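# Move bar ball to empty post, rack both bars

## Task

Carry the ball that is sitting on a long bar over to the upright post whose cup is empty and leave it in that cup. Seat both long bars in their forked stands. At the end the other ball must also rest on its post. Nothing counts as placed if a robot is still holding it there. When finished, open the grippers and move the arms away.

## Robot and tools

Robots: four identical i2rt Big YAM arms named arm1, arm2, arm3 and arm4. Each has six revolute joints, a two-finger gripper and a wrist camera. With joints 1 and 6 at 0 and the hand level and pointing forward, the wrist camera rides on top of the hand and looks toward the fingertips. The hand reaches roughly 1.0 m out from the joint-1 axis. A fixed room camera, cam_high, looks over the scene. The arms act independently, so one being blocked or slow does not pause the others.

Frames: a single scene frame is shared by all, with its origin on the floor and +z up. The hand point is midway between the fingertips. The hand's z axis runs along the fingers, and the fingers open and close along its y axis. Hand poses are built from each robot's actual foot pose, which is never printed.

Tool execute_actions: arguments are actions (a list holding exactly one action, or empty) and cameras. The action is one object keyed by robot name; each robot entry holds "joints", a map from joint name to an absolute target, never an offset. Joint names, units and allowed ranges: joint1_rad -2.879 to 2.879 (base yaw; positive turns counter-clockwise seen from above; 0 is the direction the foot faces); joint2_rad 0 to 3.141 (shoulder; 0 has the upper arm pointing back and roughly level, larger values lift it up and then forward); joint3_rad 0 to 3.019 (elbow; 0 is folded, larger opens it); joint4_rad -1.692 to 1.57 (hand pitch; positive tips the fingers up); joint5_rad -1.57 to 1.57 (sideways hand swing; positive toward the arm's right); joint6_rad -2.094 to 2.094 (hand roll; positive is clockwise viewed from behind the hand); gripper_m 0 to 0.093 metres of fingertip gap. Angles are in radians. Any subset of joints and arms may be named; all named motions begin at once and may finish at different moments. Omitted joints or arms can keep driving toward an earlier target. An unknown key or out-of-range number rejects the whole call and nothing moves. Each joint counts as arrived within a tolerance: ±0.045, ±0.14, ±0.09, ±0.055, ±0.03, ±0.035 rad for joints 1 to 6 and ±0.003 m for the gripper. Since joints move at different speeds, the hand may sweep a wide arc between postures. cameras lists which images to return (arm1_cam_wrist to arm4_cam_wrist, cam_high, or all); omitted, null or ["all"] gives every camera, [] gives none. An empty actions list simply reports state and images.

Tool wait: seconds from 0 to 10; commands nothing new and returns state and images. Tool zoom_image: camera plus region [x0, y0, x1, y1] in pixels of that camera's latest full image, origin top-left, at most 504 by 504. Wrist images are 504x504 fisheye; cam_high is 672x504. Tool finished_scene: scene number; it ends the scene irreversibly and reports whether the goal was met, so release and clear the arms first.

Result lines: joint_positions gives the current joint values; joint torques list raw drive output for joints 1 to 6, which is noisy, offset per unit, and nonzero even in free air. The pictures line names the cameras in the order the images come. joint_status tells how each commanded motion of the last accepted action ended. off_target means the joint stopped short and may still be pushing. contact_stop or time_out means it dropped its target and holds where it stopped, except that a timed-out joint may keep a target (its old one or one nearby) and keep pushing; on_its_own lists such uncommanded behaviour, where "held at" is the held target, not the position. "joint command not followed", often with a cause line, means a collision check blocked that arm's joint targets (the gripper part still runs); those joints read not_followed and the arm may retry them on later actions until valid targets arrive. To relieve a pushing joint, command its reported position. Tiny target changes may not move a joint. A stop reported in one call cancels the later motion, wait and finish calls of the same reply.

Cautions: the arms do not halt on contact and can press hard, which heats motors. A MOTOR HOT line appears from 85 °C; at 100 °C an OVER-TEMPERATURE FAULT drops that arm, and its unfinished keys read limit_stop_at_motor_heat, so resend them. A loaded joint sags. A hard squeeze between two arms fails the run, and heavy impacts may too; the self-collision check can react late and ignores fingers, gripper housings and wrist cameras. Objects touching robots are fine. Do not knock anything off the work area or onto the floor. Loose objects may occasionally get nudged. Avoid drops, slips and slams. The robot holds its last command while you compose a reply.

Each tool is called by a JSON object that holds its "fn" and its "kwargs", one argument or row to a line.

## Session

{"fn": "execute_actions", "kwargs": {
  "actions": [
    {"arm2":{"joints":{"joint1_rad":0,"joint2_rad":1.2,"joint3_rad":1.2,"joint4_rad":-0.5,"joint5_rad":0,"joint6_rad":0}},"arm4":{"joints":{"joint1_rad":0,"joint2_rad":1.2,"joint3_rad":1.2,"joint4_rad":-0.5,"joint5_rad":0,"joint6_rad":0}},"arm1":{"joints":{"joint1_rad":0,"joint2_rad":1.2,"joint3_rad":1.2,"joint4_rad":-0.5,"joint5_rad":0,"joint6_rad":0}},"arm3":{"joints":{"joint1_rad":0,"joint2_rad":1.2,"joint3_rad":1.2,"joint4_rad":-0.5,"joint5_rad":0,"joint6_rad":0}}}
  ]
}}

Scene clock: 1.53 s.
Joint torques (N m, as the arm reports them, + toward a larger angle): arm1=[ -1.91 -12.99  10.82   2.87   0.05   0.04] | arm2=[ 0.67 -9.18 12.76  2.45 -0.26 -0.08] | arm3=[  0.92 -10.63  12.53   2.6   -0.09  -0.02] | arm4=[ -0.54 -12.6   10.08   2.84  -0.11   0.13]
arm1.joint_positions: joint1_rad=+0.003 joint2_rad=+1.214 joint3_rad=+1.185 joint4_rad=-0.521 joint5_rad=+0.002 joint6_rad=-0.009 gripper_m=+0.095
arm1.joint_status: all done
arm1.hand: x=+0.9060 y=-0.0318 z=+1.2054 quat_wxyz=(-0.007, -0.872, -0.029, +0.488) (m; scene frame)
arm2.joint_positions: joint1_rad=+0.004 joint2_rad=+1.216 joint3_rad=+1.176 joint4_rad=-0.529 joint5_rad=+0.004 joint6_rad=+0.008 gripper_m=+0.094
arm2.joint_status: all done
arm2.hand: x=+0.0038 y=+0.9033 z=+1.1249 quat_wxyz=(-0.341, -0.622, -0.622, +0.332) (m; scene frame)
arm3.joint_positions: joint1_rad=-0.009 joint2_rad=+1.211 joint3_rad=+1.175 joint4_rad=-0.524 joint5_rad=+0.002 joint6_rad=-0.009 gripper_m=+0.094
arm3.joint_status: all done
arm3.hand: x=-0.9066 y=-0.0098 z=+1.1889 quat_wxyz=(-0.482, -0.004, -0.876, +0.009) (m; scene frame)
arm4.joint_positions: joint1_rad=+0.013 joint2_rad=+1.209 joint3_rad=+1.181 joint4_rad=-0.516 joint5_rad=+0.004 joint6_rad=-0.015 gripper_m=+0.094
arm4.joint_status: all done
arm4.hand: x=+0.0135 y=-0.9014 z=+1.1255 quat_wxyz=(-0.351, +0.615, -0.622, -0.335) (m; scene frame)
pictures: arm1_cam_wrist, arm2_cam_wrist, arm3_cam_wrist, arm4_cam_wrist, cam_high
Images, in order (width x height): arm1_cam_wrist 504x504, arm2_cam_wrist 504x504, arm3_cam_wrist 504x504, arm4_cam_wrist 504x504, cam_high 672x504.

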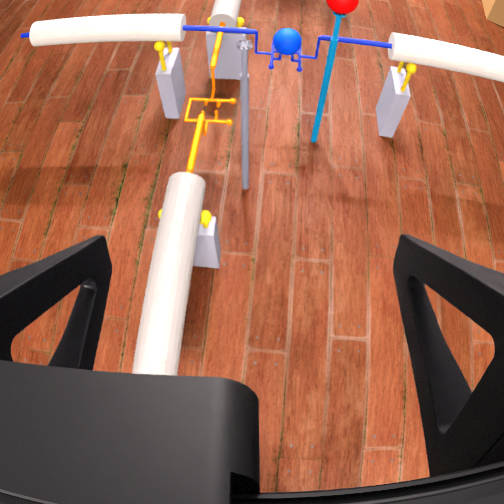

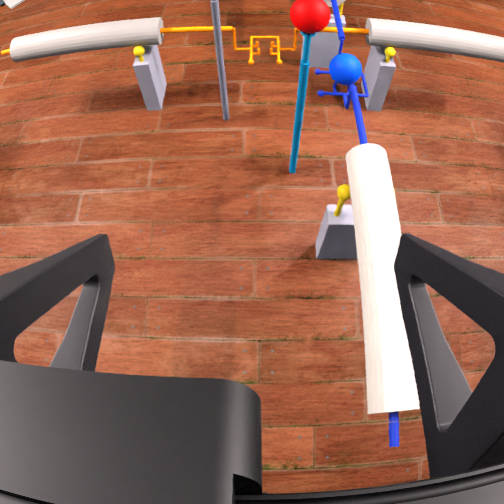

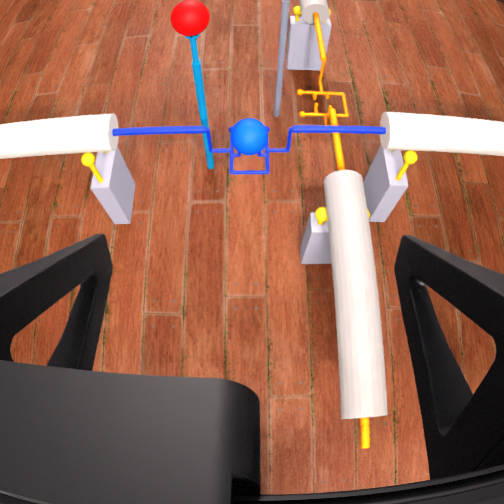

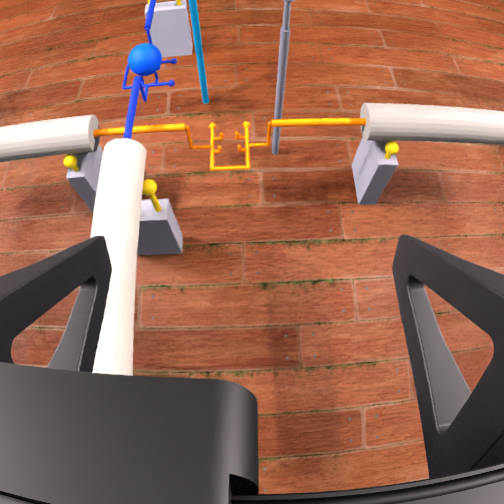

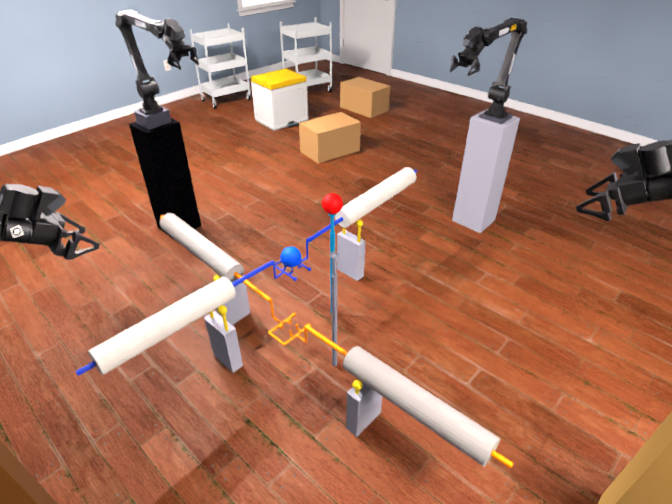

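{"fn": "execute_actions", "kwargs": {
  "actions": [
    {"arm2":{"joints":{"joint1_rad":-0.527,"joint2_rad":2.37,"joint3_rad":1.30,"joint4_rad":-0.465,"joint6_rad":-0.53}},"arm4":{"joints":{"joint1_rad":0.59,"joint2_rad":2.36,"joint3_rad":1.28,"joint4_rad":-0.45,"joint6_rad":0.575}},"arm1":{"joints":{"joint1_rad":0.04,"joint2_rad":2.6,"joint3_rad":1.57,"joint4_rad":1.4}},"arm3":{"joints":{"joint2_rad":1.88,"joint3_rad":2.5,"joint4_rad":-1.0}}}
  ]
}}

Scene clock: 3.83 s.
Joint torques (N m, as the arm reports them, + toward a larger angle): arm1=[ -1.76 -27.04   7.23   2.77   0.08   0.04] | arm2=[  0.68 -15.76   6.37   0.63  -0.15  -0.06] | arm3=[  1.64 -16.58  11.82   1.69  -0.12  -0.03] | arm4=[ -0.82 -22.79   4.55   0.44   0.1    0.13]
arm1.joint_positions: joint1_rad=+0.039 joint2_rad=+2.623 joint3_rad=+1.545 joint4_rad=+1.380 joint5_rad=+0.001 joint6_rad=-0.009 gripper_m=+0.095
arm1.joint_status: all done
arm1.hand: x=+0.6533 y=-0.0717 z=+0.8311 quat_wxyz=(-0.030, -0.592, -0.032, +0.805) (m; scene frame)
arm2.joint_positions: joint1_rad=-0.531 joint2_rad=+2.380 joint3_rad=+1.280 joint4_rad=-0.474 joint5_rad=+0.001 joint6_rad=-0.522 gripper_m=+0.094
arm2.joint_status: all done
arm2.hand: x=-0.2553 y=+1.0061 z=+0.5192 quat_wxyz=(+0.002, -0.707, -0.707, -0.008) (m; scene frame)
arm3.joint_positions: joint1_rad=-0.009 joint2_rad=+1.874 joint3_rad=+2.471 joint4_rad=-0.991 joint5_rad=+0.002 joint6_rad=-0.008 gripper_m=+0.094
arm3.joint_status: all done
arm3.hand: x=-0.7056 y=-0.0128 z=+1.4161 quat_wxyz=(-0.553, -0.004, -0.833, +0.010) (m; scene frame)
arm4.joint_positions: joint1_rad=+0.602 joint2_rad=+2.370 joint3_rad=+1.263 joint4_rad=-0.450 joint5_rad=+0.000 joint6_rad=+0.560 gripper_m=+0.094
arm4.joint_status: all done
arm4.hand: x=-0.2756 y=-1.0186 z=+0.5145 quat_wxyz=(+0.003, +0.709, -0.705, -0.002) (m; scene frame)
pictures: arm1_cam_wrist, arm2_cam_wrist, arm3_cam_wrist, arm4_cam_wrist, cam_high
Images, in order (width x height): arm1_cam_wrist 504x504, arm2_cam_wrist 504x504, arm3_cam_wrist 504x504, arm4_cam_wrist 504x504, cam_high 672x504.

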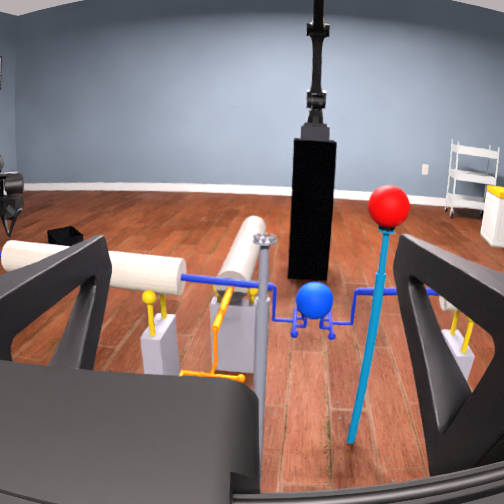

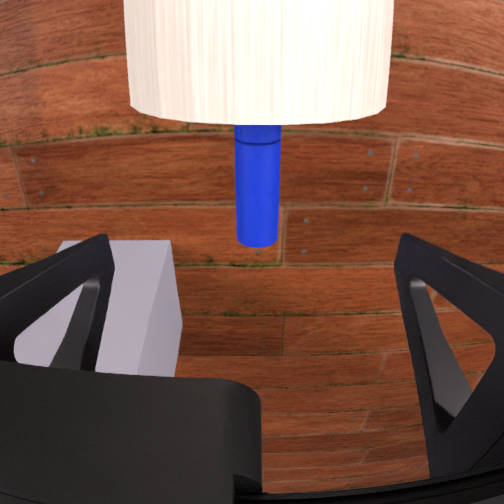

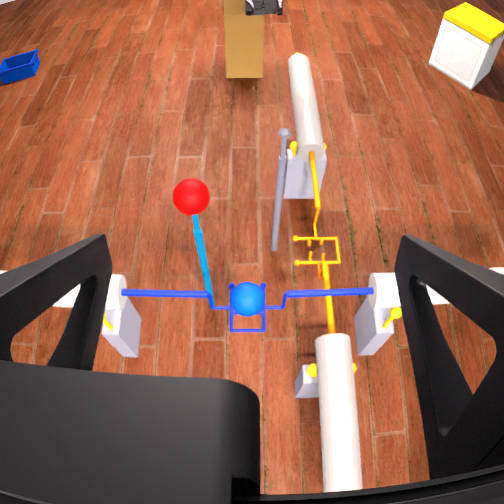

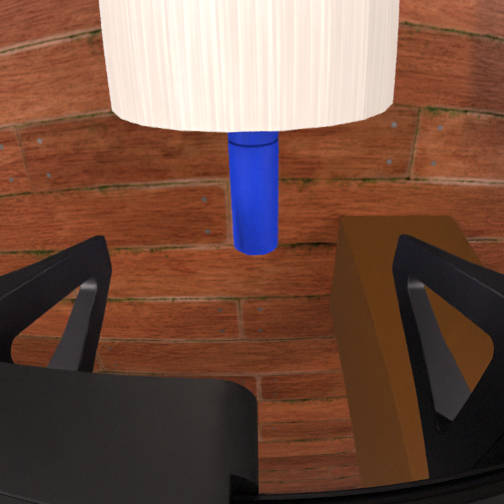

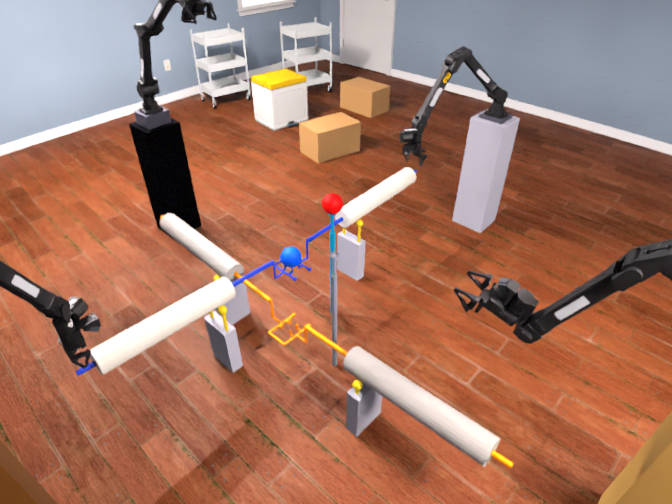

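{"fn": "execute_actions", "kwargs": {
  "actions": [
    {"arm2":{"joints":{"joint1_rad":-0.535,"joint2_rad":2.53,"joint3_rad":1.375,"joint4_rad":-0.372}},"arm4":{"joints":{"joint1_rad":0.602,"joint2_rad":2.518,"joint3_rad":1.345,"joint4_rad":-0.37}}}
  ],
  "cameras": []
}}

{"fn": "execute_actions", "kwargs": {
  "actions": [
    {"arm2":{"joints":{"gripper_m":0.0}},"arm4":{"joints":{"gripper_m":0.0}}}
  ],
  "cameras": ["arm2_cam_wrist","arm4_cam_wrist"]
}}

Scene clock: 5.30 s.
Joint torques (N m, as the arm reports them, + toward a larger angle): arm1=[ -1.65 -26.91   7.3    2.76   0.08   0.04] | arm2=[ -0.04 -16.78   5.16   0.9    0.12  -0.01] | arm3=[  1.   -17.48  11.76   1.4   -0.15  -0.04] | arm4=[  0.65 -23.32   3.48   0.76   0.08   0.07]
arm1.joint_positions: joint1_rad=+0.039 joint2_rad=+2.623 joint3_rad=+1.545 joint4_rad=+1.380 joint5_rad=+0.001 joint6_rad=-0.009 gripper_m=+0.095
arm1.joint_status: not commanded
arm1.hand: x=+0.6533 y=-0.0717 z=+0.8311 quat_wxyz=(-0.030, -0.592, -0.032, +0.805) (m; scene frame)
arm2.joint_positions: joint1_rad=-0.529 joint2_rad=+2.538 joint3_rad=+1.364 joint4_rad=-0.389 joint5_rad=-0.004 joint6_rad=-0.525 gripper_m=+0.094
arm2.joint_status: all done
arm2.hand: x=-0.2562 y=+1.0003 z=+0.4541 quat_wxyz=(-0.002, -0.705, -0.709, -0.003) (m; scene frame)
arm3.joint_positions: joint1_rad=-0.009 joint2_rad=+1.874 joint3_rad=+2.471 joint4_rad=-0.991 joint5_rad=+0.002 joint6_rad=-0.008 gripper_m=+0.094
arm3.joint_status: not commanded
arm3.hand: x=-0.7056 y=-0.0128 z=+1.4161 quat_wxyz=(-0.553, -0.004, -0.833, +0.010) (m; scene frame)
arm4.joint_positions: joint1_rad=+0.602 joint2_rad=+2.531 joint3_rad=+1.335 joint4_rad=-0.377 joint5_rad=+0.000 joint6_rad=+0.563 gripper_m=+0.094
arm4.joint_status: all done
arm4.hand: x=-0.2731 y=-1.0234 z=+0.4469 quat_wxyz=(+0.005, +0.708, -0.706, +0.006) (m; scene frame)
pictures: none
No camera images: the call's "cameras" was empty. Leave "cameras" out to get every camera's image.

Scene clock: 6.03 s.
Joint torques (N m, as the arm reports them, + toward a larger angle): arm1=[ -1.72 -26.95   7.27   2.7    0.08   0.05] | arm2=[  0.6  -16.26   5.03   0.81  -0.04  -0.04] | arm3=[  0.88 -16.05  11.67   1.54  -0.1   -0.03] | arm4=[  0.6  -23.07   3.35   0.77   0.17   0.2 ]
arm1.joint_positions: joint1_rad=+0.039 joint2_rad=+2.623 joint3_rad=+1.545 joint4_rad=+1.380 joint5_rad=+0.001 joint6_rad=-0.009 gripper_m=+0.095
arm1.joint_status: not commanded
arm1.hand: x=+0.6533 y=-0.0717 z=+0.8311 quat_wxyz=(-0.030, -0.592, -0.032, +0.805) (m; scene frame)
arm2.joint_positions: joint1_rad=-0.529 joint2_rad=+2.538 joint3_rad=+1.364 joint4_rad=-0.387 joint5_rad=-0.001 joint6_rad=-0.526 gripper_m=+0.018
arm2.joint_status: gripper_m off_target (ended at +0.018, target +0.000)
arm2.hand: x=-0.2570 y=+1.0003 z=+0.4541 quat_wxyz=(+0.000, -0.705, -0.709, -0.002) (m; scene frame)
arm3.joint_positions: joint1_rad=-0.009 joint2_rad=+1.874 joint3_rad=+2.471 joint4_rad=-0.991 joint5_rad=+0.002 joint6_rad=-0.008 gripper_m=+0.094
arm3.joint_status: not commanded
arm3.hand: x=-0.7056 y=-0.0128 z=+1.4161 quat_wxyz=(-0.553, -0.004, -0.833, +0.010) (m; scene frame)
arm4.joint_positions: joint1_rad=+0.603 joint2_rad=+2.531 joint3_rad=+1.335 joint4_rad=-0.375 joint5_rad=-0.002 joint6_rad=+0.557 gripper_m=+0.018
arm4.joint_status: gripper_m off_target (ended at +0.018, target +0.000)
arm4.hand: x=-0.2737 y=-1.0234 z=+0.4469 quat_wxyz=(+0.006, +0.711, -0.704, +0.005) (m; scene frame)
pictures: arm2_cam_wrist, arm4_cam_wrist
Images, in order (width x height): arm2_cam_wrist 504x504, arm4_cam_wrist 504x504.

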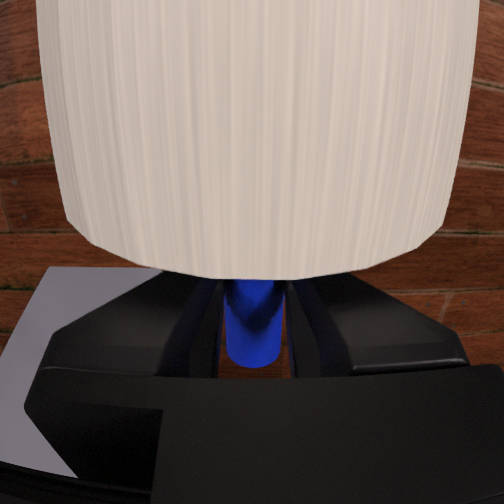

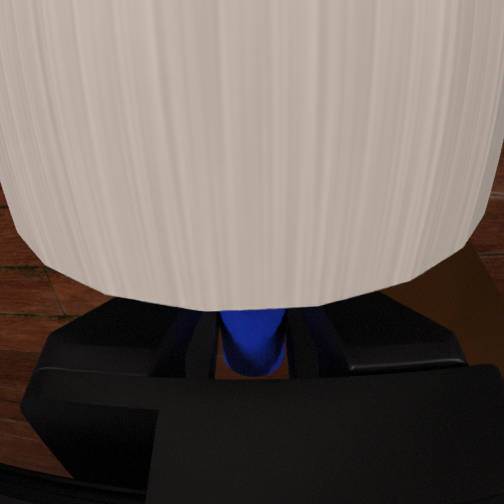

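{"fn": "execute_actions", "kwargs": {
  "actions": [
    {"arm2":{"joints":{"joint2_rad":2.205,"joint3_rad":1.257,"joint4_rad":-0.58}},"arm4":{"joints":{"joint2_rad":2.195,"joint3_rad":1.222,"joint4_rad":-0.565}}}
  ],
  "cameras": []
}}

{"fn": "execute_actions", "kwargs": {
  "actions": [
    {"arm2":{"joints":{"joint1_rad":-0.523,"joint2_rad":2.005,"joint3_rad":1.43,"joint4_rad":-0.94,"joint6_rad":-0.515}},"arm4":{"joints":{"joint1_rad":0.645,"joint2_rad":1.855,"joint3_rad":1.112,"joint4_rad":-0.795,"joint6_rad":0.605}}}
  ],
  "cameras": []
}}

{"fn": "execute_actions", "kwargs": {
  "actions": [
    {"arm2":{"joints":{"joint1_rad":-0.476,"joint2_rad":1.93,"joint3_rad":1.778,"joint4_rad":-1.35,"joint6_rad":-0.468}},"arm4":{"joints":{"joint1_rad":0.71,"joint2_rad":1.525,"joint3_rad":1.17,"joint4_rad":-1.17,"joint6_rad":0.67}}}
  ],
  "cameras": ["arm1_cam_wrist"]
}}

{"fn": "execute_actions", "kwargs": {
  "actions": [
    {"arm2":{"joints":{"joint1_rad":-0.283,"joint2_rad":1.83,"joint3_rad":1.60,"joint4_rad":-1.265,"joint6_rad":-0.27}},"arm4":{"joints":{"joint1_rad":0.468,"joint2_rad":1.335,"joint3_rad":0.945,"joint4_rad":-1.128,"joint6_rad":0.43}}}
  ],
  "cameras": []
}}

{"fn": "execute_actions", "kwargs": {
  "actions": [
    {"arm2":{"joints":{"joint1_rad":-0.065,"joint2_rad":1.815,"joint3_rad":1.58,"joint4_rad":-1.26,"joint6_rad":-0.055}},"arm4":{"joints":{"joint1_rad":0.133,"joint2_rad":1.21,"joint3_rad":0.83,"joint4_rad":-1.145,"joint6_rad":0.095}}}
  ],
  "cameras": ["arm1_cam_wrist","arm3_cam_wrist","cam_high"]
}}

Scene clock: 8.00 s.
Joint torques (N m, as the arm reports them, + toward a larger angle): arm1=[ -1.82 -27.03   7.3    2.72   0.09   0.03] | arm2=[  0.33 -16.99   6.63   0.09  -0.09   0.  ] | arm3=[  0.82 -16.76  11.67   1.5   -0.06  -0.04] | arm4=[  0.63 -23.06   4.69   0.38   0.09   0.24]
arm1.joint_positions: joint1_rad=+0.039 joint2_rad=+2.623 joint3_rad=+1.545 joint4_rad=+1.380 joint5_rad=+0.001 joint6_rad=-0.009 gripper_m=+0.095
arm1.joint_status: not commanded
arm1.hand: x=+0.6533 y=-0.0717 z=+0.8311 quat_wxyz=(-0.030, -0.592, -0.032, +0.805) (m; scene frame)
arm2.joint_positions: joint1_rad=-0.534 joint2_rad=+2.238 joint3_rad=+1.244 joint4_rad=-0.571 joint5_rad=-0.001 joint6_rad=-0.530 gripper_m=+0.018
arm2.joint_status: all done
arm2.hand: x=-0.2588 y=+1.0027 z=+0.5826 quat_wxyz=(+0.000, -0.705, -0.709, -0.004) (m; scene frame)
arm3.joint_positions: joint1_rad=-0.009 joint2_rad=+1.874 joint3_rad=+2.471 joint4_rad=-0.991 joint5_rad=+0.002 joint6_rad=-0.008 gripper_m=+0.094
arm3.joint_status: not commanded
arm3.hand: x=-0.7056 y=-0.0128 z=+1.4161 quat_wxyz=(-0.553, -0.004, -0.833, +0.010) (m; scene frame)
arm4.joint_positions: joint1_rad=+0.599 joint2_rad=+2.216 joint3_rad=+1.212 joint4_rad=-0.563 joint5_rad=+0.000 joint6_rad=+0.550 gripper_m=+0.018
arm4.joint_status: all done
arm4.hand: x=-0.2715 y=-1.0207 z=+0.5807 quat_wxyz=(+0.004, +0.711, -0.703, +0.003) (m; scene frame)
pictures: none
No camera images: the call's "cameras" was empty. Leave "cameras" out to get every camera's image.

Scene clock: 9.23 s.
Joint torques (N m, as the arm reports them, + toward a larger angle): arm1=[ -1.68 -26.9    7.27   2.78   0.09   0.04] | arm2=[  0.74 -16.93  11.68  -0.33   0.11   0.09] | arm3=[  0.64 -17.43  11.52   1.47  -0.1    0.09] | arm4=[  0.72 -20.4    6.45   0.2    0.04   0.28]
arm1.joint_positions: joint1_rad=+0.039 joint2_rad=+2.623 joint3_rad=+1.545 joint4_rad=+1.380 joint5_rad=+0.001 joint6_rad=-0.009 gripper_m=+0.095
arm1.joint_status: not commanded
arm1.hand: x=+0.6533 y=-0.0717 z=+0.8311 quat_wxyz=(-0.030, -0.592, -0.032, +0.805) (m; scene frame)
arm2.joint_positions: joint1_rad=-0.518 joint2_rad=+2.026 joint3_rad=+1.383 joint4_rad=-0.918 joint5_rad=-0.004 joint6_rad=-0.523 gripper_m=+0.018
arm2.joint_status: all done
arm2.hand: x=-0.2704 y=+0.9632 z=+0.7283 quat_wxyz=(-0.002, -0.702, -0.712, -0.002) (m; scene frame)
arm3.joint_positions: joint1_rad=-0.009 joint2_rad=+1.874 joint3_rad=+2.471 joint4_rad=-0.991 joint5_rad=+0.002 joint6_rad=-0.008 gripper_m=+0.094
arm3.joint_status: not commanded
arm3.hand: x=-0.7056 y=-0.0128 z=+1.4161 quat_wxyz=(-0.553, -0.004, -0.833, +0.010) (m; scene frame)
arm4.joint_positions: joint1_rad=+0.641 joint2_rad=+1.876 joint3_rad=+1.096 joint4_rad=-0.787 joint5_rad=+0.002 joint6_rad=+0.579 gripper_m=+0.018
arm4.joint_status: all done
arm4.hand: x=-0.2681 y=-1.0616 z=+0.7136 quat_wxyz=(+0.004, +0.716, -0.698, +0.004) (m; scene frame)
pictures: none
No camera images: the call's "cameras" was empty. Leave "cameras" out to get every camera's image.

Scene clock: 10.50 s.
Joint torques (N m, as the arm reports them, + toward a larger angle): arm1=[ -1.62 -27.04   7.28   2.75   0.1    0.04] | arm2=[  1.03 -19.16  13.74  -0.58   0.17   0.07] | arm3=[  0.83 -17.37  11.72   1.63  -0.09   0.01] | arm4=[  0.36 -16.61  10.59  -0.02  -0.02   0.23]
arm1.joint_positions: joint1_rad=+0.039 joint2_rad=+2.623 joint3_rad=+1.545 joint4_rad=+1.380 joint5_rad=+0.001 joint6_rad=-0.009 gripper_m=+0.095
arm1.joint_status: not commanded
arm1.hand: x=+0.6533 y=-0.0717 z=+0.8311 quat_wxyz=(-0.030, -0.592, -0.032, +0.805) (m; scene frame)
arm2.joint_positions: joint1_rad=-0.472 joint2_rad=+1.970 joint3_rad=+1.724 joint4_rad=-1.319 joint5_rad=-0.005 joint6_rad=-0.473 gripper_m=+0.018
arm2.joint_status: all done
arm2.hand: x=-0.2693 y=+0.9083 z=+0.8760 quat_wxyz=(-0.002, -0.703, -0.711, -0.004) (m; scene frame)
arm3.joint_positions: joint1_rad=-0.009 joint2_rad=+1.874 joint3_rad=+2.471 joint4_rad=-0.991 joint5_rad=+0.002 joint6_rad=-0.008 gripper_m=+0.094
arm3.joint_status: not commanded
arm3.hand: x=-0.7056 y=-0.0128 z=+1.4161 quat_wxyz=(-0.553, -0.004, -0.833, +0.010) (m; scene frame)
arm4.joint_positions: joint1_rad=+0.707 joint2_rad=+1.546 joint3_rad=+1.113 joint4_rad=-1.160 joint5_rad=+0.003 joint6_rad=+0.649 gripper_m=+0.018
arm4.joint_status: all done
arm4.hand: x=-0.2613 y=-1.1176 z=+0.8625 quat_wxyz=(+0.005, +0.715, -0.699, +0.017) (m; scene frame)
pictures: arm1_cam_wrist
Images, in order (width x height): arm1_cam_wrist 504x504.

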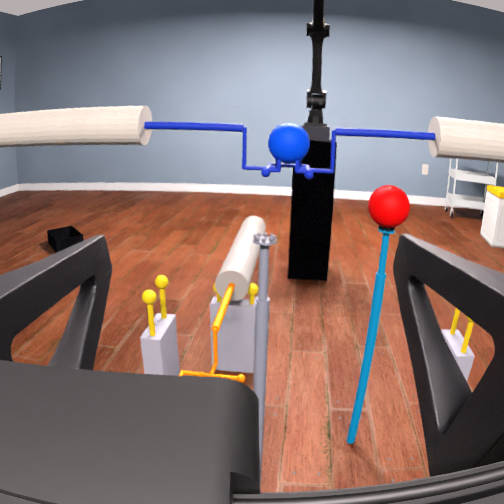

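Scene clock: 11.77 s.
Joint torques (N m, as the arm reports them, + toward a larger angle): arm1=[ -1.61 -27.05   7.26   2.77   0.09   0.04] | arm2=[  0.36 -19.53  10.79   0.14   0.2    0.07] | arm3=[  1.03 -16.62  11.87   1.75  -0.12  -0.02] | arm4=[  0.58 -13.58   8.74   0.21  -0.28   0.21]
arm1.joint_positions: joint1_rad=+0.039 joint2_rad=+2.623 joint3_rad=+1.545 joint4_rad=+1.380 joint5_rad=+0.001 joint6_rad=-0.009 gripper_m=+0.095
arm1.joint_status: not commanded
arm1.hand: x=+0.6533 y=-0.0717 z=+0.8311 quat_wxyz=(-0.030, -0.592, -0.032, +0.805) (m; scene frame)
arm2.joint_positions: joint1_rad=-0.276 joint2_rad=+1.894 joint3_rad=+1.580 joint4_rad=-1.256 joint5_rad=-0.005 joint6_rad=-0.273 gripper_m=+0.018
arm2.joint_status: all done
arm2.hand: x=-0.1502 y=+0.8990 z=+0.8665 quat_wxyz=(-0.001, -0.705, -0.709, -0.007) (m; scene frame)
arm3.joint_positions: joint1_rad=-0.009 joint2_rad=+1.874 joint3_rad=+2.471 joint4_rad=-0.991 joint5_rad=+0.002 joint6_rad=-0.008 gripper_m=+0.094
arm3.joint_status: not commanded
arm3.hand: x=-0.7056 y=-0.0128 z=+1.4161 quat_wxyz=(-0.553, -0.004, -0.833, +0.010) (m; scene frame)
arm4.joint_positions: joint1_rad=+0.463 joint2_rad=+1.361 joint3_rad=+0.917 joint4_rad=-1.121 joint5_rad=+0.009 joint6_rad=+0.410 gripper_m=+0.018
arm4.joint_status: all done
arm4.hand: x=-0.1454 y=-1.1242 z=+0.8631 quat_wxyz=(+0.000, +0.713, -0.701, +0.004) (m; scene frame)
pictures: none
No camera images: the call's "cameras" was empty. Leave "cameras" out to get every camera's image.

Scene clock: 13.03 s.
Joint torques (N m, as the arm reports them, + toward a larger angle): arm1=[ -1.66 -26.89   7.29   2.75   0.09   0.04] | arm2=[  0.83 -20.14  10.65  -0.36  -0.12   0.07] | arm3=[  1.01 -17.01  11.5    1.74  -0.08  -0.02] | arm4=[ -0.34 -11.76   8.28   0.13  -0.27   0.04]
arm1.joint_positions: joint1_rad=+0.039 joint2_rad=+2.623 joint3_rad=+1.545 joint4_rad=+1.380 joint5_rad=+0.001 joint6_rad=-0.009 gripper_m=+0.095
arm1.joint_status: not commanded
arm1.hand: x=+0.6533 y=-0.0717 z=+0.8311 quat_wxyz=(-0.030, -0.592, -0.032, +0.805) (m; scene frame)
arm2.joint_positions: joint1_rad=-0.064 joint2_rad=+1.886 joint3_rad=+1.563 joint4_rad=-1.239 joint5_rad=+0.001 joint6_rad=-0.058 gripper_m=+0.018
arm2.joint_status: all done
arm2.hand: x=-0.0318 y=+0.8817 z=+0.8653 quat_wxyz=(-0.001, -0.706, -0.709, -0.003) (m; scene frame)
arm3.joint_positions: joint1_rad=-0.009 joint2_rad=+1.874 joint3_rad=+2.471 joint4_rad=-0.991 joint5_rad=+0.002 joint6_rad=-0.008 gripper_m=+0.094
arm3.joint_status: not commanded
arm3.hand: x=-0.7056 y=-0.0128 z=+1.4161 quat_wxyz=(-0.553, -0.004, -0.833, +0.010) (m; scene frame)
arm4.joint_positions: joint1_rad=+0.140 joint2_rad=+1.236 joint3_rad=+0.809 joint4_rad=-1.137 joint5_rad=+0.008 joint6_rad=+0.087 gripper_m=+0.018
arm4.joint_status: all done
arm4.hand: x=-0.0304 y=-1.1391 z=+0.8649 quat_wxyz=(-0.001, +0.713, -0.701, +0.005) (m; scene frame)
pictures: arm1_cam_wrist, arm3_cam_wrist, cam_high
Images, in order (width x height): arm1_cam_wrist 504x504, arm3_cam_wrist 504x504, cam_high 672x504.

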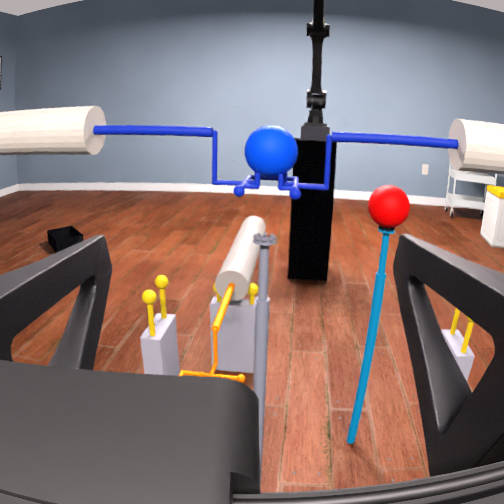

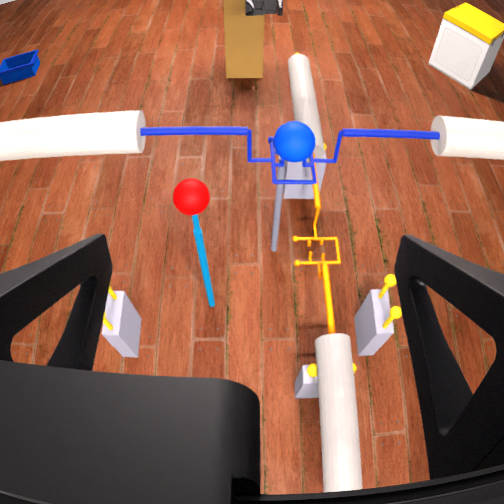

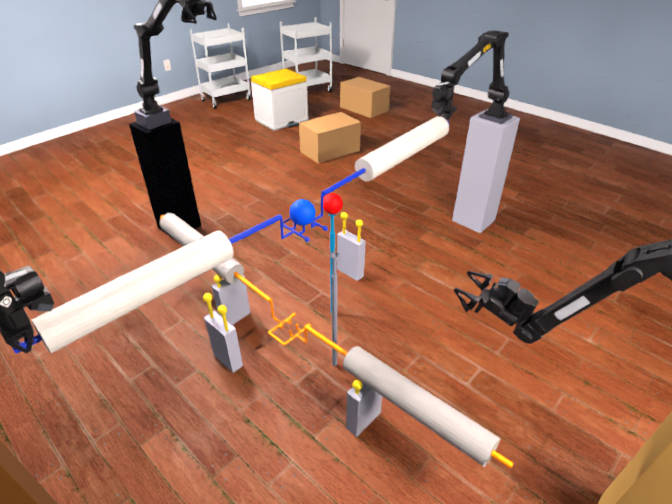

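{"fn": "execute_actions", "kwargs": {
  "actions": [
    {"arm2":{"joints":{"joint1_rad":0.21,"joint2_rad":1.88,"joint3_rad":1.542,"joint4_rad":-1.165,"joint6_rad":0.215}},"arm4":{"joints":{"joint1_rad":-0.33,"joint2_rad":1.335,"joint3_rad":0.81,"joint4_rad":-0.99,"joint6_rad":-0.365}}}
  ],
  "cameras": ["arm1_cam_wrist","arm3_cam_wrist","cam_high"]
}}

{"fn": "zoom_image", "kwargs": {
  "camera": "cam_high",
  "region": [275, 190, 395, 310]
}}

{"fn": "zoom_image", "kwargs": {
  "camera": "arm1_cam_wrist",
  "region": [180, 140, 360, 320]
}}

Scene clock: 14.97 s.
Joint torques (N m, as the arm reports them, + toward a larger angle): arm1=[ -1.58 -26.96   7.3    2.7    0.09   0.04] | arm2=[  1.77 -18.12  11.12  -0.65  -0.43   0.06] | arm3=[  1.03 -16.99  11.69   1.76  -0.1    0.  ] | arm4=[ -1.11 -13.72   7.28  -0.16  -0.24  -0.07]
arm1.joint_positions: joint1_rad=+0.039 joint2_rad=+2.623 joint3_rad=+1.545 joint4_rad=+1.380 joint5_rad=+0.001 joint6_rad=-0.009 gripper_m=+0.095
arm1.joint_status: not commanded
arm1.hand: x=+0.6533 y=-0.0717 z=+0.8311 quat_wxyz=(-0.030, -0.592, -0.032, +0.805) (m; scene frame)
arm2.joint_positions: joint1_rad=+0.202 joint2_rad=+1.921 joint3_rad=+1.515 joint4_rad=-1.135 joint5_rad=+0.008 joint6_rad=+0.212 gripper_m=+0.018
arm2.joint_status: all done
arm2.hand: x=+0.1184 y=+0.8880 z=+0.8306 quat_wxyz=(-0.009, -0.707, -0.707, +0.005) (m; scene frame)
arm3.joint_positions: joint1_rad=-0.009 joint2_rad=+1.874 joint3_rad=+2.471 joint4_rad=-0.991 joint5_rad=+0.002 joint6_rad=-0.008 gripper_m=+0.094
arm3.joint_status: not commanded
arm3.hand: x=-0.7056 y=-0.0128 z=+1.4161 quat_wxyz=(-0.553, -0.004, -0.833, +0.010) (m; scene frame)
arm4.joint_positions: joint1_rad=-0.309 joint2_rad=+1.369 joint3_rad=+0.797 joint4_rad=-0.972 joint5_rad=+0.007 joint6_rad=-0.362 gripper_m=+0.018
arm4.joint_status: all done
arm4.hand: x=+0.1167 y=-1.1298 z=+0.8208 quat_wxyz=(-0.009, +0.713, -0.701, +0.003) (m; scene frame)
pictures: arm1_cam_wrist, arm3_cam_wrist, cam_high
Images, in order (width x height): arm1_cam_wrist 504x504, arm3_cam_wrist 504x504, cam_high 672x504.

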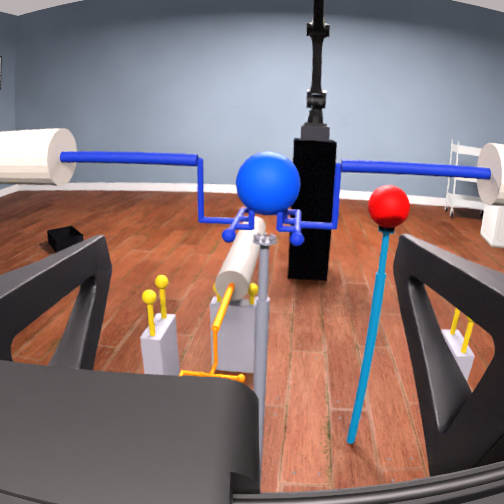

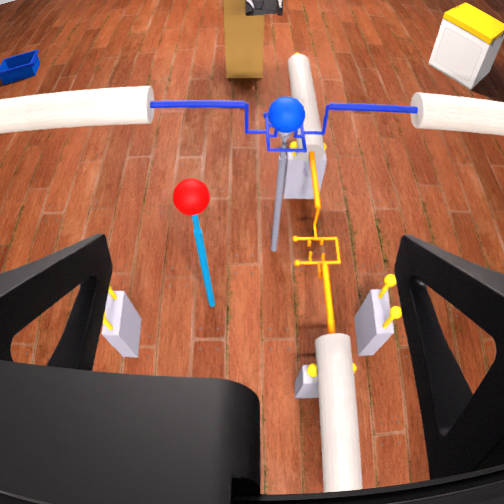

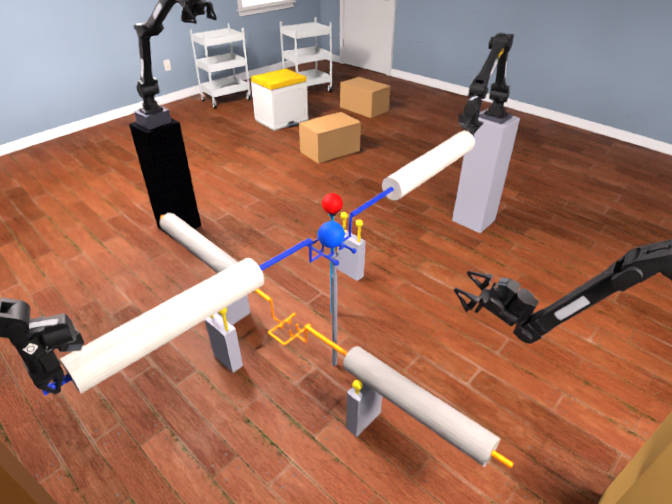

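Region (275, 190, 395, 310) of cam_high's 672x504 image, scaled by 4.200, with more detail than that image has.

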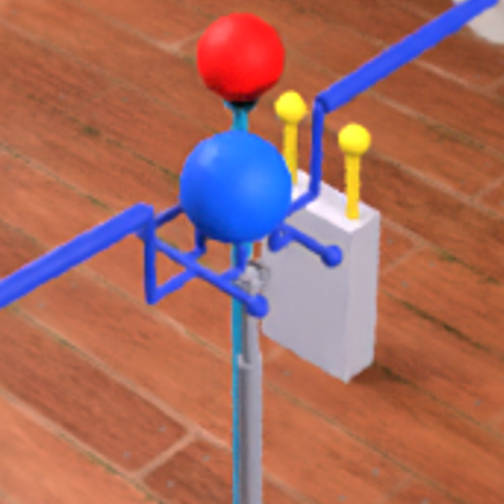

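Region (180, 140, 360, 320) of arm1_cam_wrist's 504x504 image, scaled by 2.800, with more detail than that image has.

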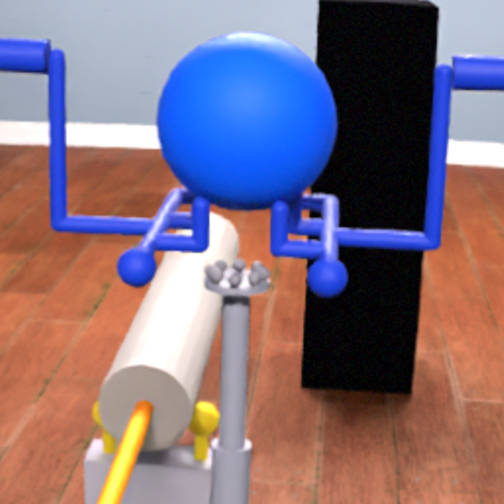

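{"fn": "execute_actions", "kwargs": {
  "actions": [
    {"arm2":{"joints":{"joint1_rad":0.25,"joint2_rad":1.925,"joint4_rad":-1.105,"joint6_rad":0.25}},"arm4":{"joints":{"joint1_rad":-0.393,"joint2_rad":1.39,"joint4_rad":-0.93,"joint6_rad":-0.43}}}
  ],
  "cameras": ["arm1_cam_wrist","cam_high"]
}}

{"fn": "zoom_image", "kwargs": {
  "camera": "cam_high",
  "region": [275, 190, 395, 310]
}}

{"fn": "zoom_image", "kwargs": {
  "camera": "arm1_cam_wrist",
  "region": [180, 140, 360, 320]
}}

Scene clock: 16.23 s.
Joint torques (N m, as the arm reports them, + toward a larger angle): arm1=[ -1.47 -26.8    7.23   2.75   0.08   0.03] | arm2=[  1.67 -18.    11.01   0.07  -0.46   0.07] | arm3=[  1.2  -16.54  11.44   1.4   -0.11  -0.03] | arm4=[ -1.14 -13.23   7.14   0.13  -0.23  -0.05]
arm1.joint_positions: joint1_rad=+0.039 joint2_rad=+2.623 joint3_rad=+1.545 joint4_rad=+1.380 joint5_rad=+0.001 joint6_rad=-0.009 gripper_m=+0.095
arm1.joint_status: not commanded
arm1.hand: x=+0.6533 y=-0.0717 z=+0.8311 quat_wxyz=(-0.030, -0.592, -0.032, +0.805) (m; scene frame)
arm2.joint_positions: joint1_rad=+0.244 joint2_rad=+1.957 joint3_rad=+1.515 joint4_rad=-1.098 joint5_rad=+0.009 joint6_rad=+0.246 gripper_m=+0.018
arm2.joint_status: all done
arm2.hand: x=+0.1437 y=+0.8874 z=+0.8111 quat_wxyz=(-0.010, -0.704, -0.710, +0.005) (m; scene frame)
arm3.joint_positions: joint1_rad=-0.009 joint2_rad=+1.874 joint3_rad=+2.471 joint4_rad=-0.991 joint5_rad=+0.002 joint6_rad=-0.008 gripper_m=+0.094
arm3.joint_status: not commanded
arm3.hand: x=-0.7056 y=-0.0128 z=+1.4161 quat_wxyz=(-0.553, -0.004, -0.833, +0.010) (m; scene frame)
arm4.joint_positions: joint1_rad=-0.376 joint2_rad=+1.413 joint3_rad=+0.797 joint4_rad=-0.922 joint5_rad=+0.006 joint6_rad=-0.427 gripper_m=+0.018
arm4.joint_status: all done
arm4.hand: x=+0.1412 y=-1.1301 z=+0.8070 quat_wxyz=(-0.012, +0.712, -0.702, +0.002) (m; scene frame)
pictures: arm1_cam_wrist, cam_high
Images, in order (width x height): arm1_cam_wrist 504x504, cam_high 672x504.

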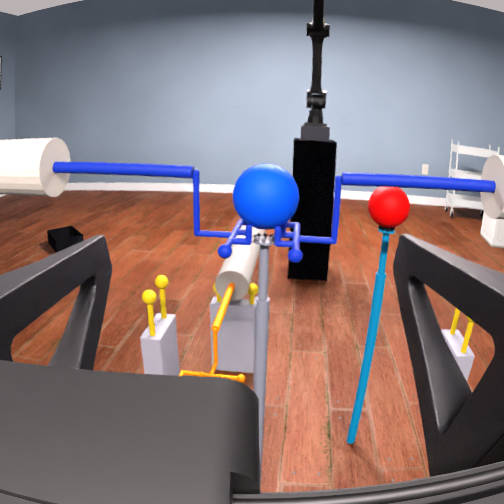

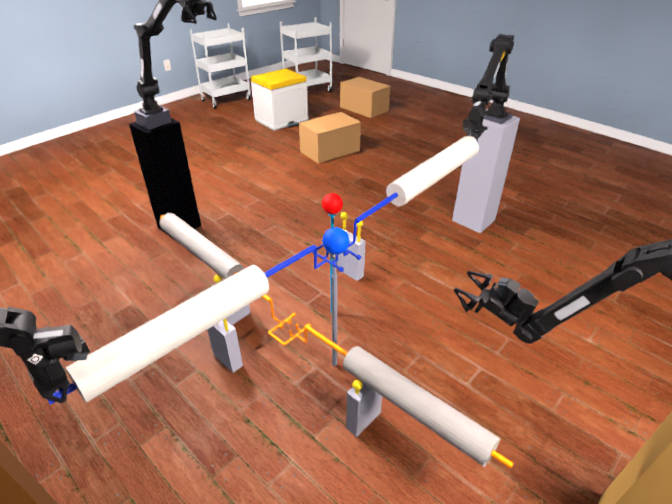

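Region (275, 190, 395, 310) of cam_high's 672x504 image, scaled by 4.200, with more detail than that image has.

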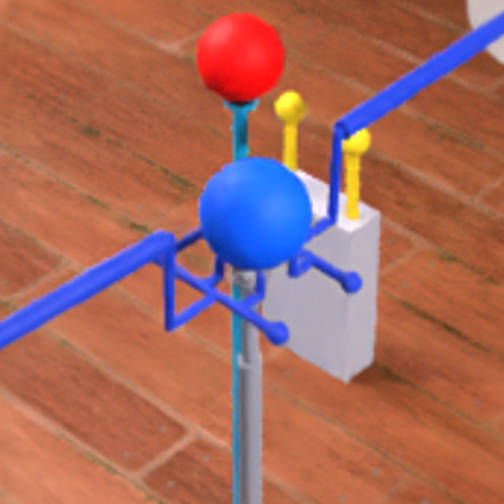

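Region (180, 140, 360, 320) of arm1_cam_wrist's 504x504 image, scaled by 2.800, with more detail than that image has.

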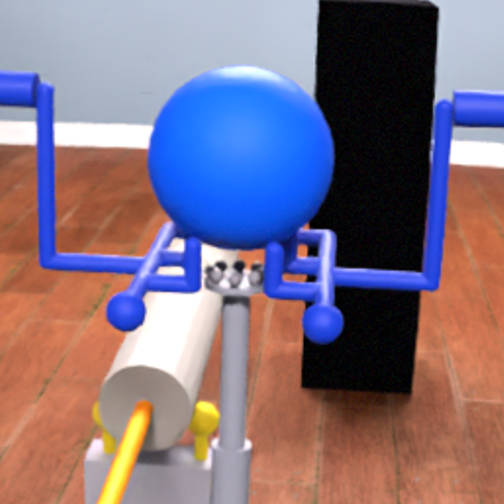

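{"fn": "execute_actions", "kwargs": {
  "actions": [
    {"arm2":{"joints":{"joint1_rad":0.24,"joint2_rad":1.962,"joint3_rad":1.497,"joint4_rad":-1.035}},"arm4":{"joints":{"joint1_rad":-0.376,"joint2_rad":1.45,"joint3_rad":0.778,"joint4_rad":-0.835}}}
  ],
  "cameras": ["arm1_cam_wrist"]
}}

{"fn": "execute_actions", "kwargs": {
  "actions": [
    {"arm2":{"joints":{"joint2_rad":2.003,"joint3_rad":1.47,"joint4_rad":-0.965}},"arm4":{"joints":{"joint2_rad":1.518,"joint3_rad":0.745,"joint4_rad":-0.735}}}
  ],
  "cameras": ["arm1_cam_wrist","cam_high"]
}}

Scene clock: 17.33 s.
Joint torques (N m, as the arm reports them, + toward a larger angle): arm1=[ -1.76 -27.04   7.26   2.72   0.09   0.04] | arm2=[  0.56 -17.61   9.44   0.5   -0.44   0.03] | arm3=[  2.12 -16.83  11.61   1.56  -0.07  -0.06] | arm4=[ -0.37 -13.87   6.4    0.5   -0.24  -0.07]
arm1.joint_positions: joint1_rad=+0.039 joint2_rad=+2.623 joint3_rad=+1.545 joint4_rad=+1.380 joint5_rad=+0.001 joint6_rad=-0.009 gripper_m=+0.095
arm1.joint_status: not commanded
arm1.hand: x=+0.6533 y=-0.0717 z=+0.8311 quat_wxyz=(-0.030, -0.592, -0.032, +0.805) (m; scene frame)
arm2.joint_positions: joint1_rad=+0.244 joint2_rad=+1.989 joint3_rad=+1.485 joint4_rad=-1.038 joint5_rad=+0.009 joint6_rad=+0.246 gripper_m=+0.018
arm2.joint_status: all done
arm2.hand: x=+0.1434 y=+0.8886 z=+0.7831 quat_wxyz=(-0.009, -0.704, -0.710, +0.005) (m; scene frame)
arm3.joint_positions: joint1_rad=-0.009 joint2_rad=+1.874 joint3_rad=+2.471 joint4_rad=-0.991 joint5_rad=+0.002 joint6_rad=-0.008 gripper_m=+0.094
arm3.joint_status: not commanded
arm3.hand: x=-0.7056 y=-0.0128 z=+1.4161 quat_wxyz=(-0.553, -0.004, -0.833, +0.010) (m; scene frame)
arm4.joint_positions: joint1_rad=-0.376 joint2_rad=+1.473 joint3_rad=+0.769 joint4_rad=-0.835 joint5_rad=+0.006 joint6_rad=-0.428 gripper_m=+0.018
arm4.joint_status: all done
arm4.hand: x=+0.1422 y=-1.1283 z=+0.7794 quat_wxyz=(-0.011, +0.713, -0.702, +0.003) (m; scene frame)
pictures: arm1_cam_wrist
Images, in order (width x height): arm1_cam_wrist 504x504.

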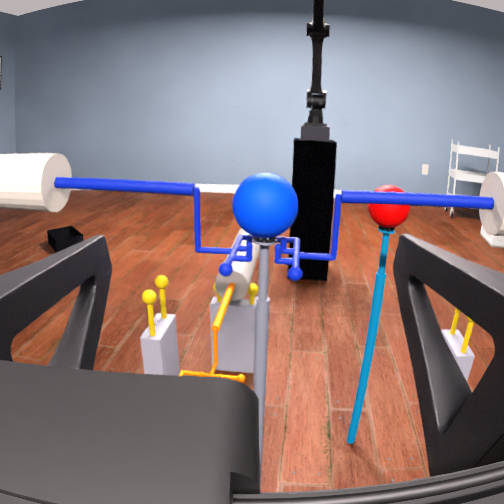

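Scene clock: 18.13 s.
Joint torques (N m, as the arm reports them, + toward a larger angle): arm1=[ -1.82 -27.     7.28   2.76   0.1    0.04] | arm2=[ -0.06 -17.91   8.98   0.61  -0.45   0.05] | arm3=[  1.36 -16.84  11.42   1.66  -0.05   0.02] | arm4=[  0.14 -14.24   5.9    0.52  -0.26  -0.1 ]
arm1.joint_positions: joint1_rad=+0.039 joint2_rad=+2.623 joint3_rad=+1.545 joint4_rad=+1.380 joint5_rad=+0.001 joint6_rad=-0.009 gripper_m=+0.095
arm1.joint_status: not commanded
arm1.hand: x=+0.6533 y=-0.0717 z=+0.8311 quat_wxyz=(-0.030, -0.592, -0.032, +0.805) (m; scene frame)
arm2.joint_positions: joint1_rad=+0.244 joint2_rad=+2.029 joint3_rad=+1.460 joint4_rad=-0.969 joint5_rad=+0.009 joint6_rad=+0.246 gripper_m=+0.018
arm2.joint_status: all done
arm2.hand: x=+0.1438 y=+0.8882 z=+0.7529 quat_wxyz=(-0.011, -0.704, -0.710, +0.006) (m; scene frame)
arm3.joint_positions: joint1_rad=-0.009 joint2_rad=+1.874 joint3_rad=+2.471 joint4_rad=-0.991 joint5_rad=+0.002 joint6_rad=-0.008 gripper_m=+0.094
arm3.joint_status: not commanded
arm3.hand: x=-0.7056 y=-0.0128 z=+1.4161 quat_wxyz=(-0.553, -0.004, -0.833, +0.010) (m; scene frame)
arm4.joint_positions: joint1_rad=-0.376 joint2_rad=+1.541 joint3_rad=+0.738 joint4_rad=-0.736 joint5_rad=+0.007 joint6_rad=-0.428 gripper_m=+0.018
arm4.joint_status: all done
arm4.hand: x=+0.1423 y=-1.1288 z=+0.7488 quat_wxyz=(-0.011, +0.713, -0.701, +0.003) (m; scene frame)
pictures: arm1_cam_wrist, cam_high
Images, in order (width x height): arm1_cam_wrist 504x504, cam_high 672x504.

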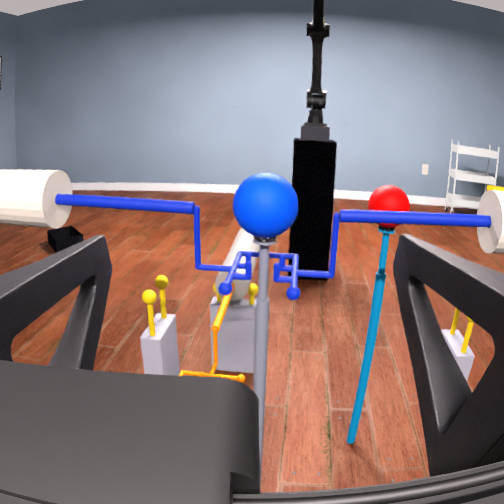

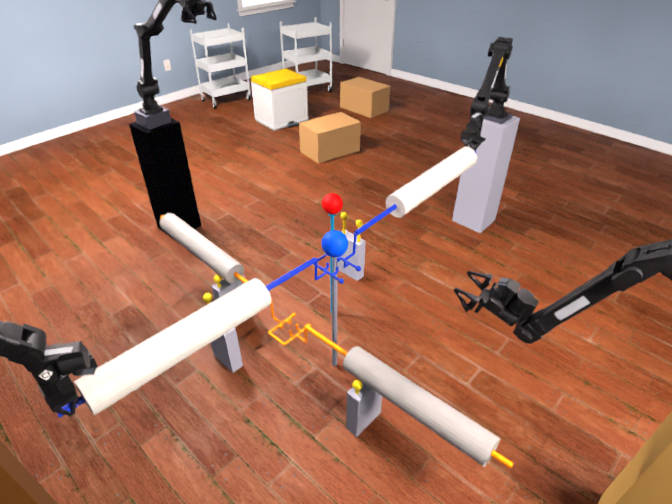

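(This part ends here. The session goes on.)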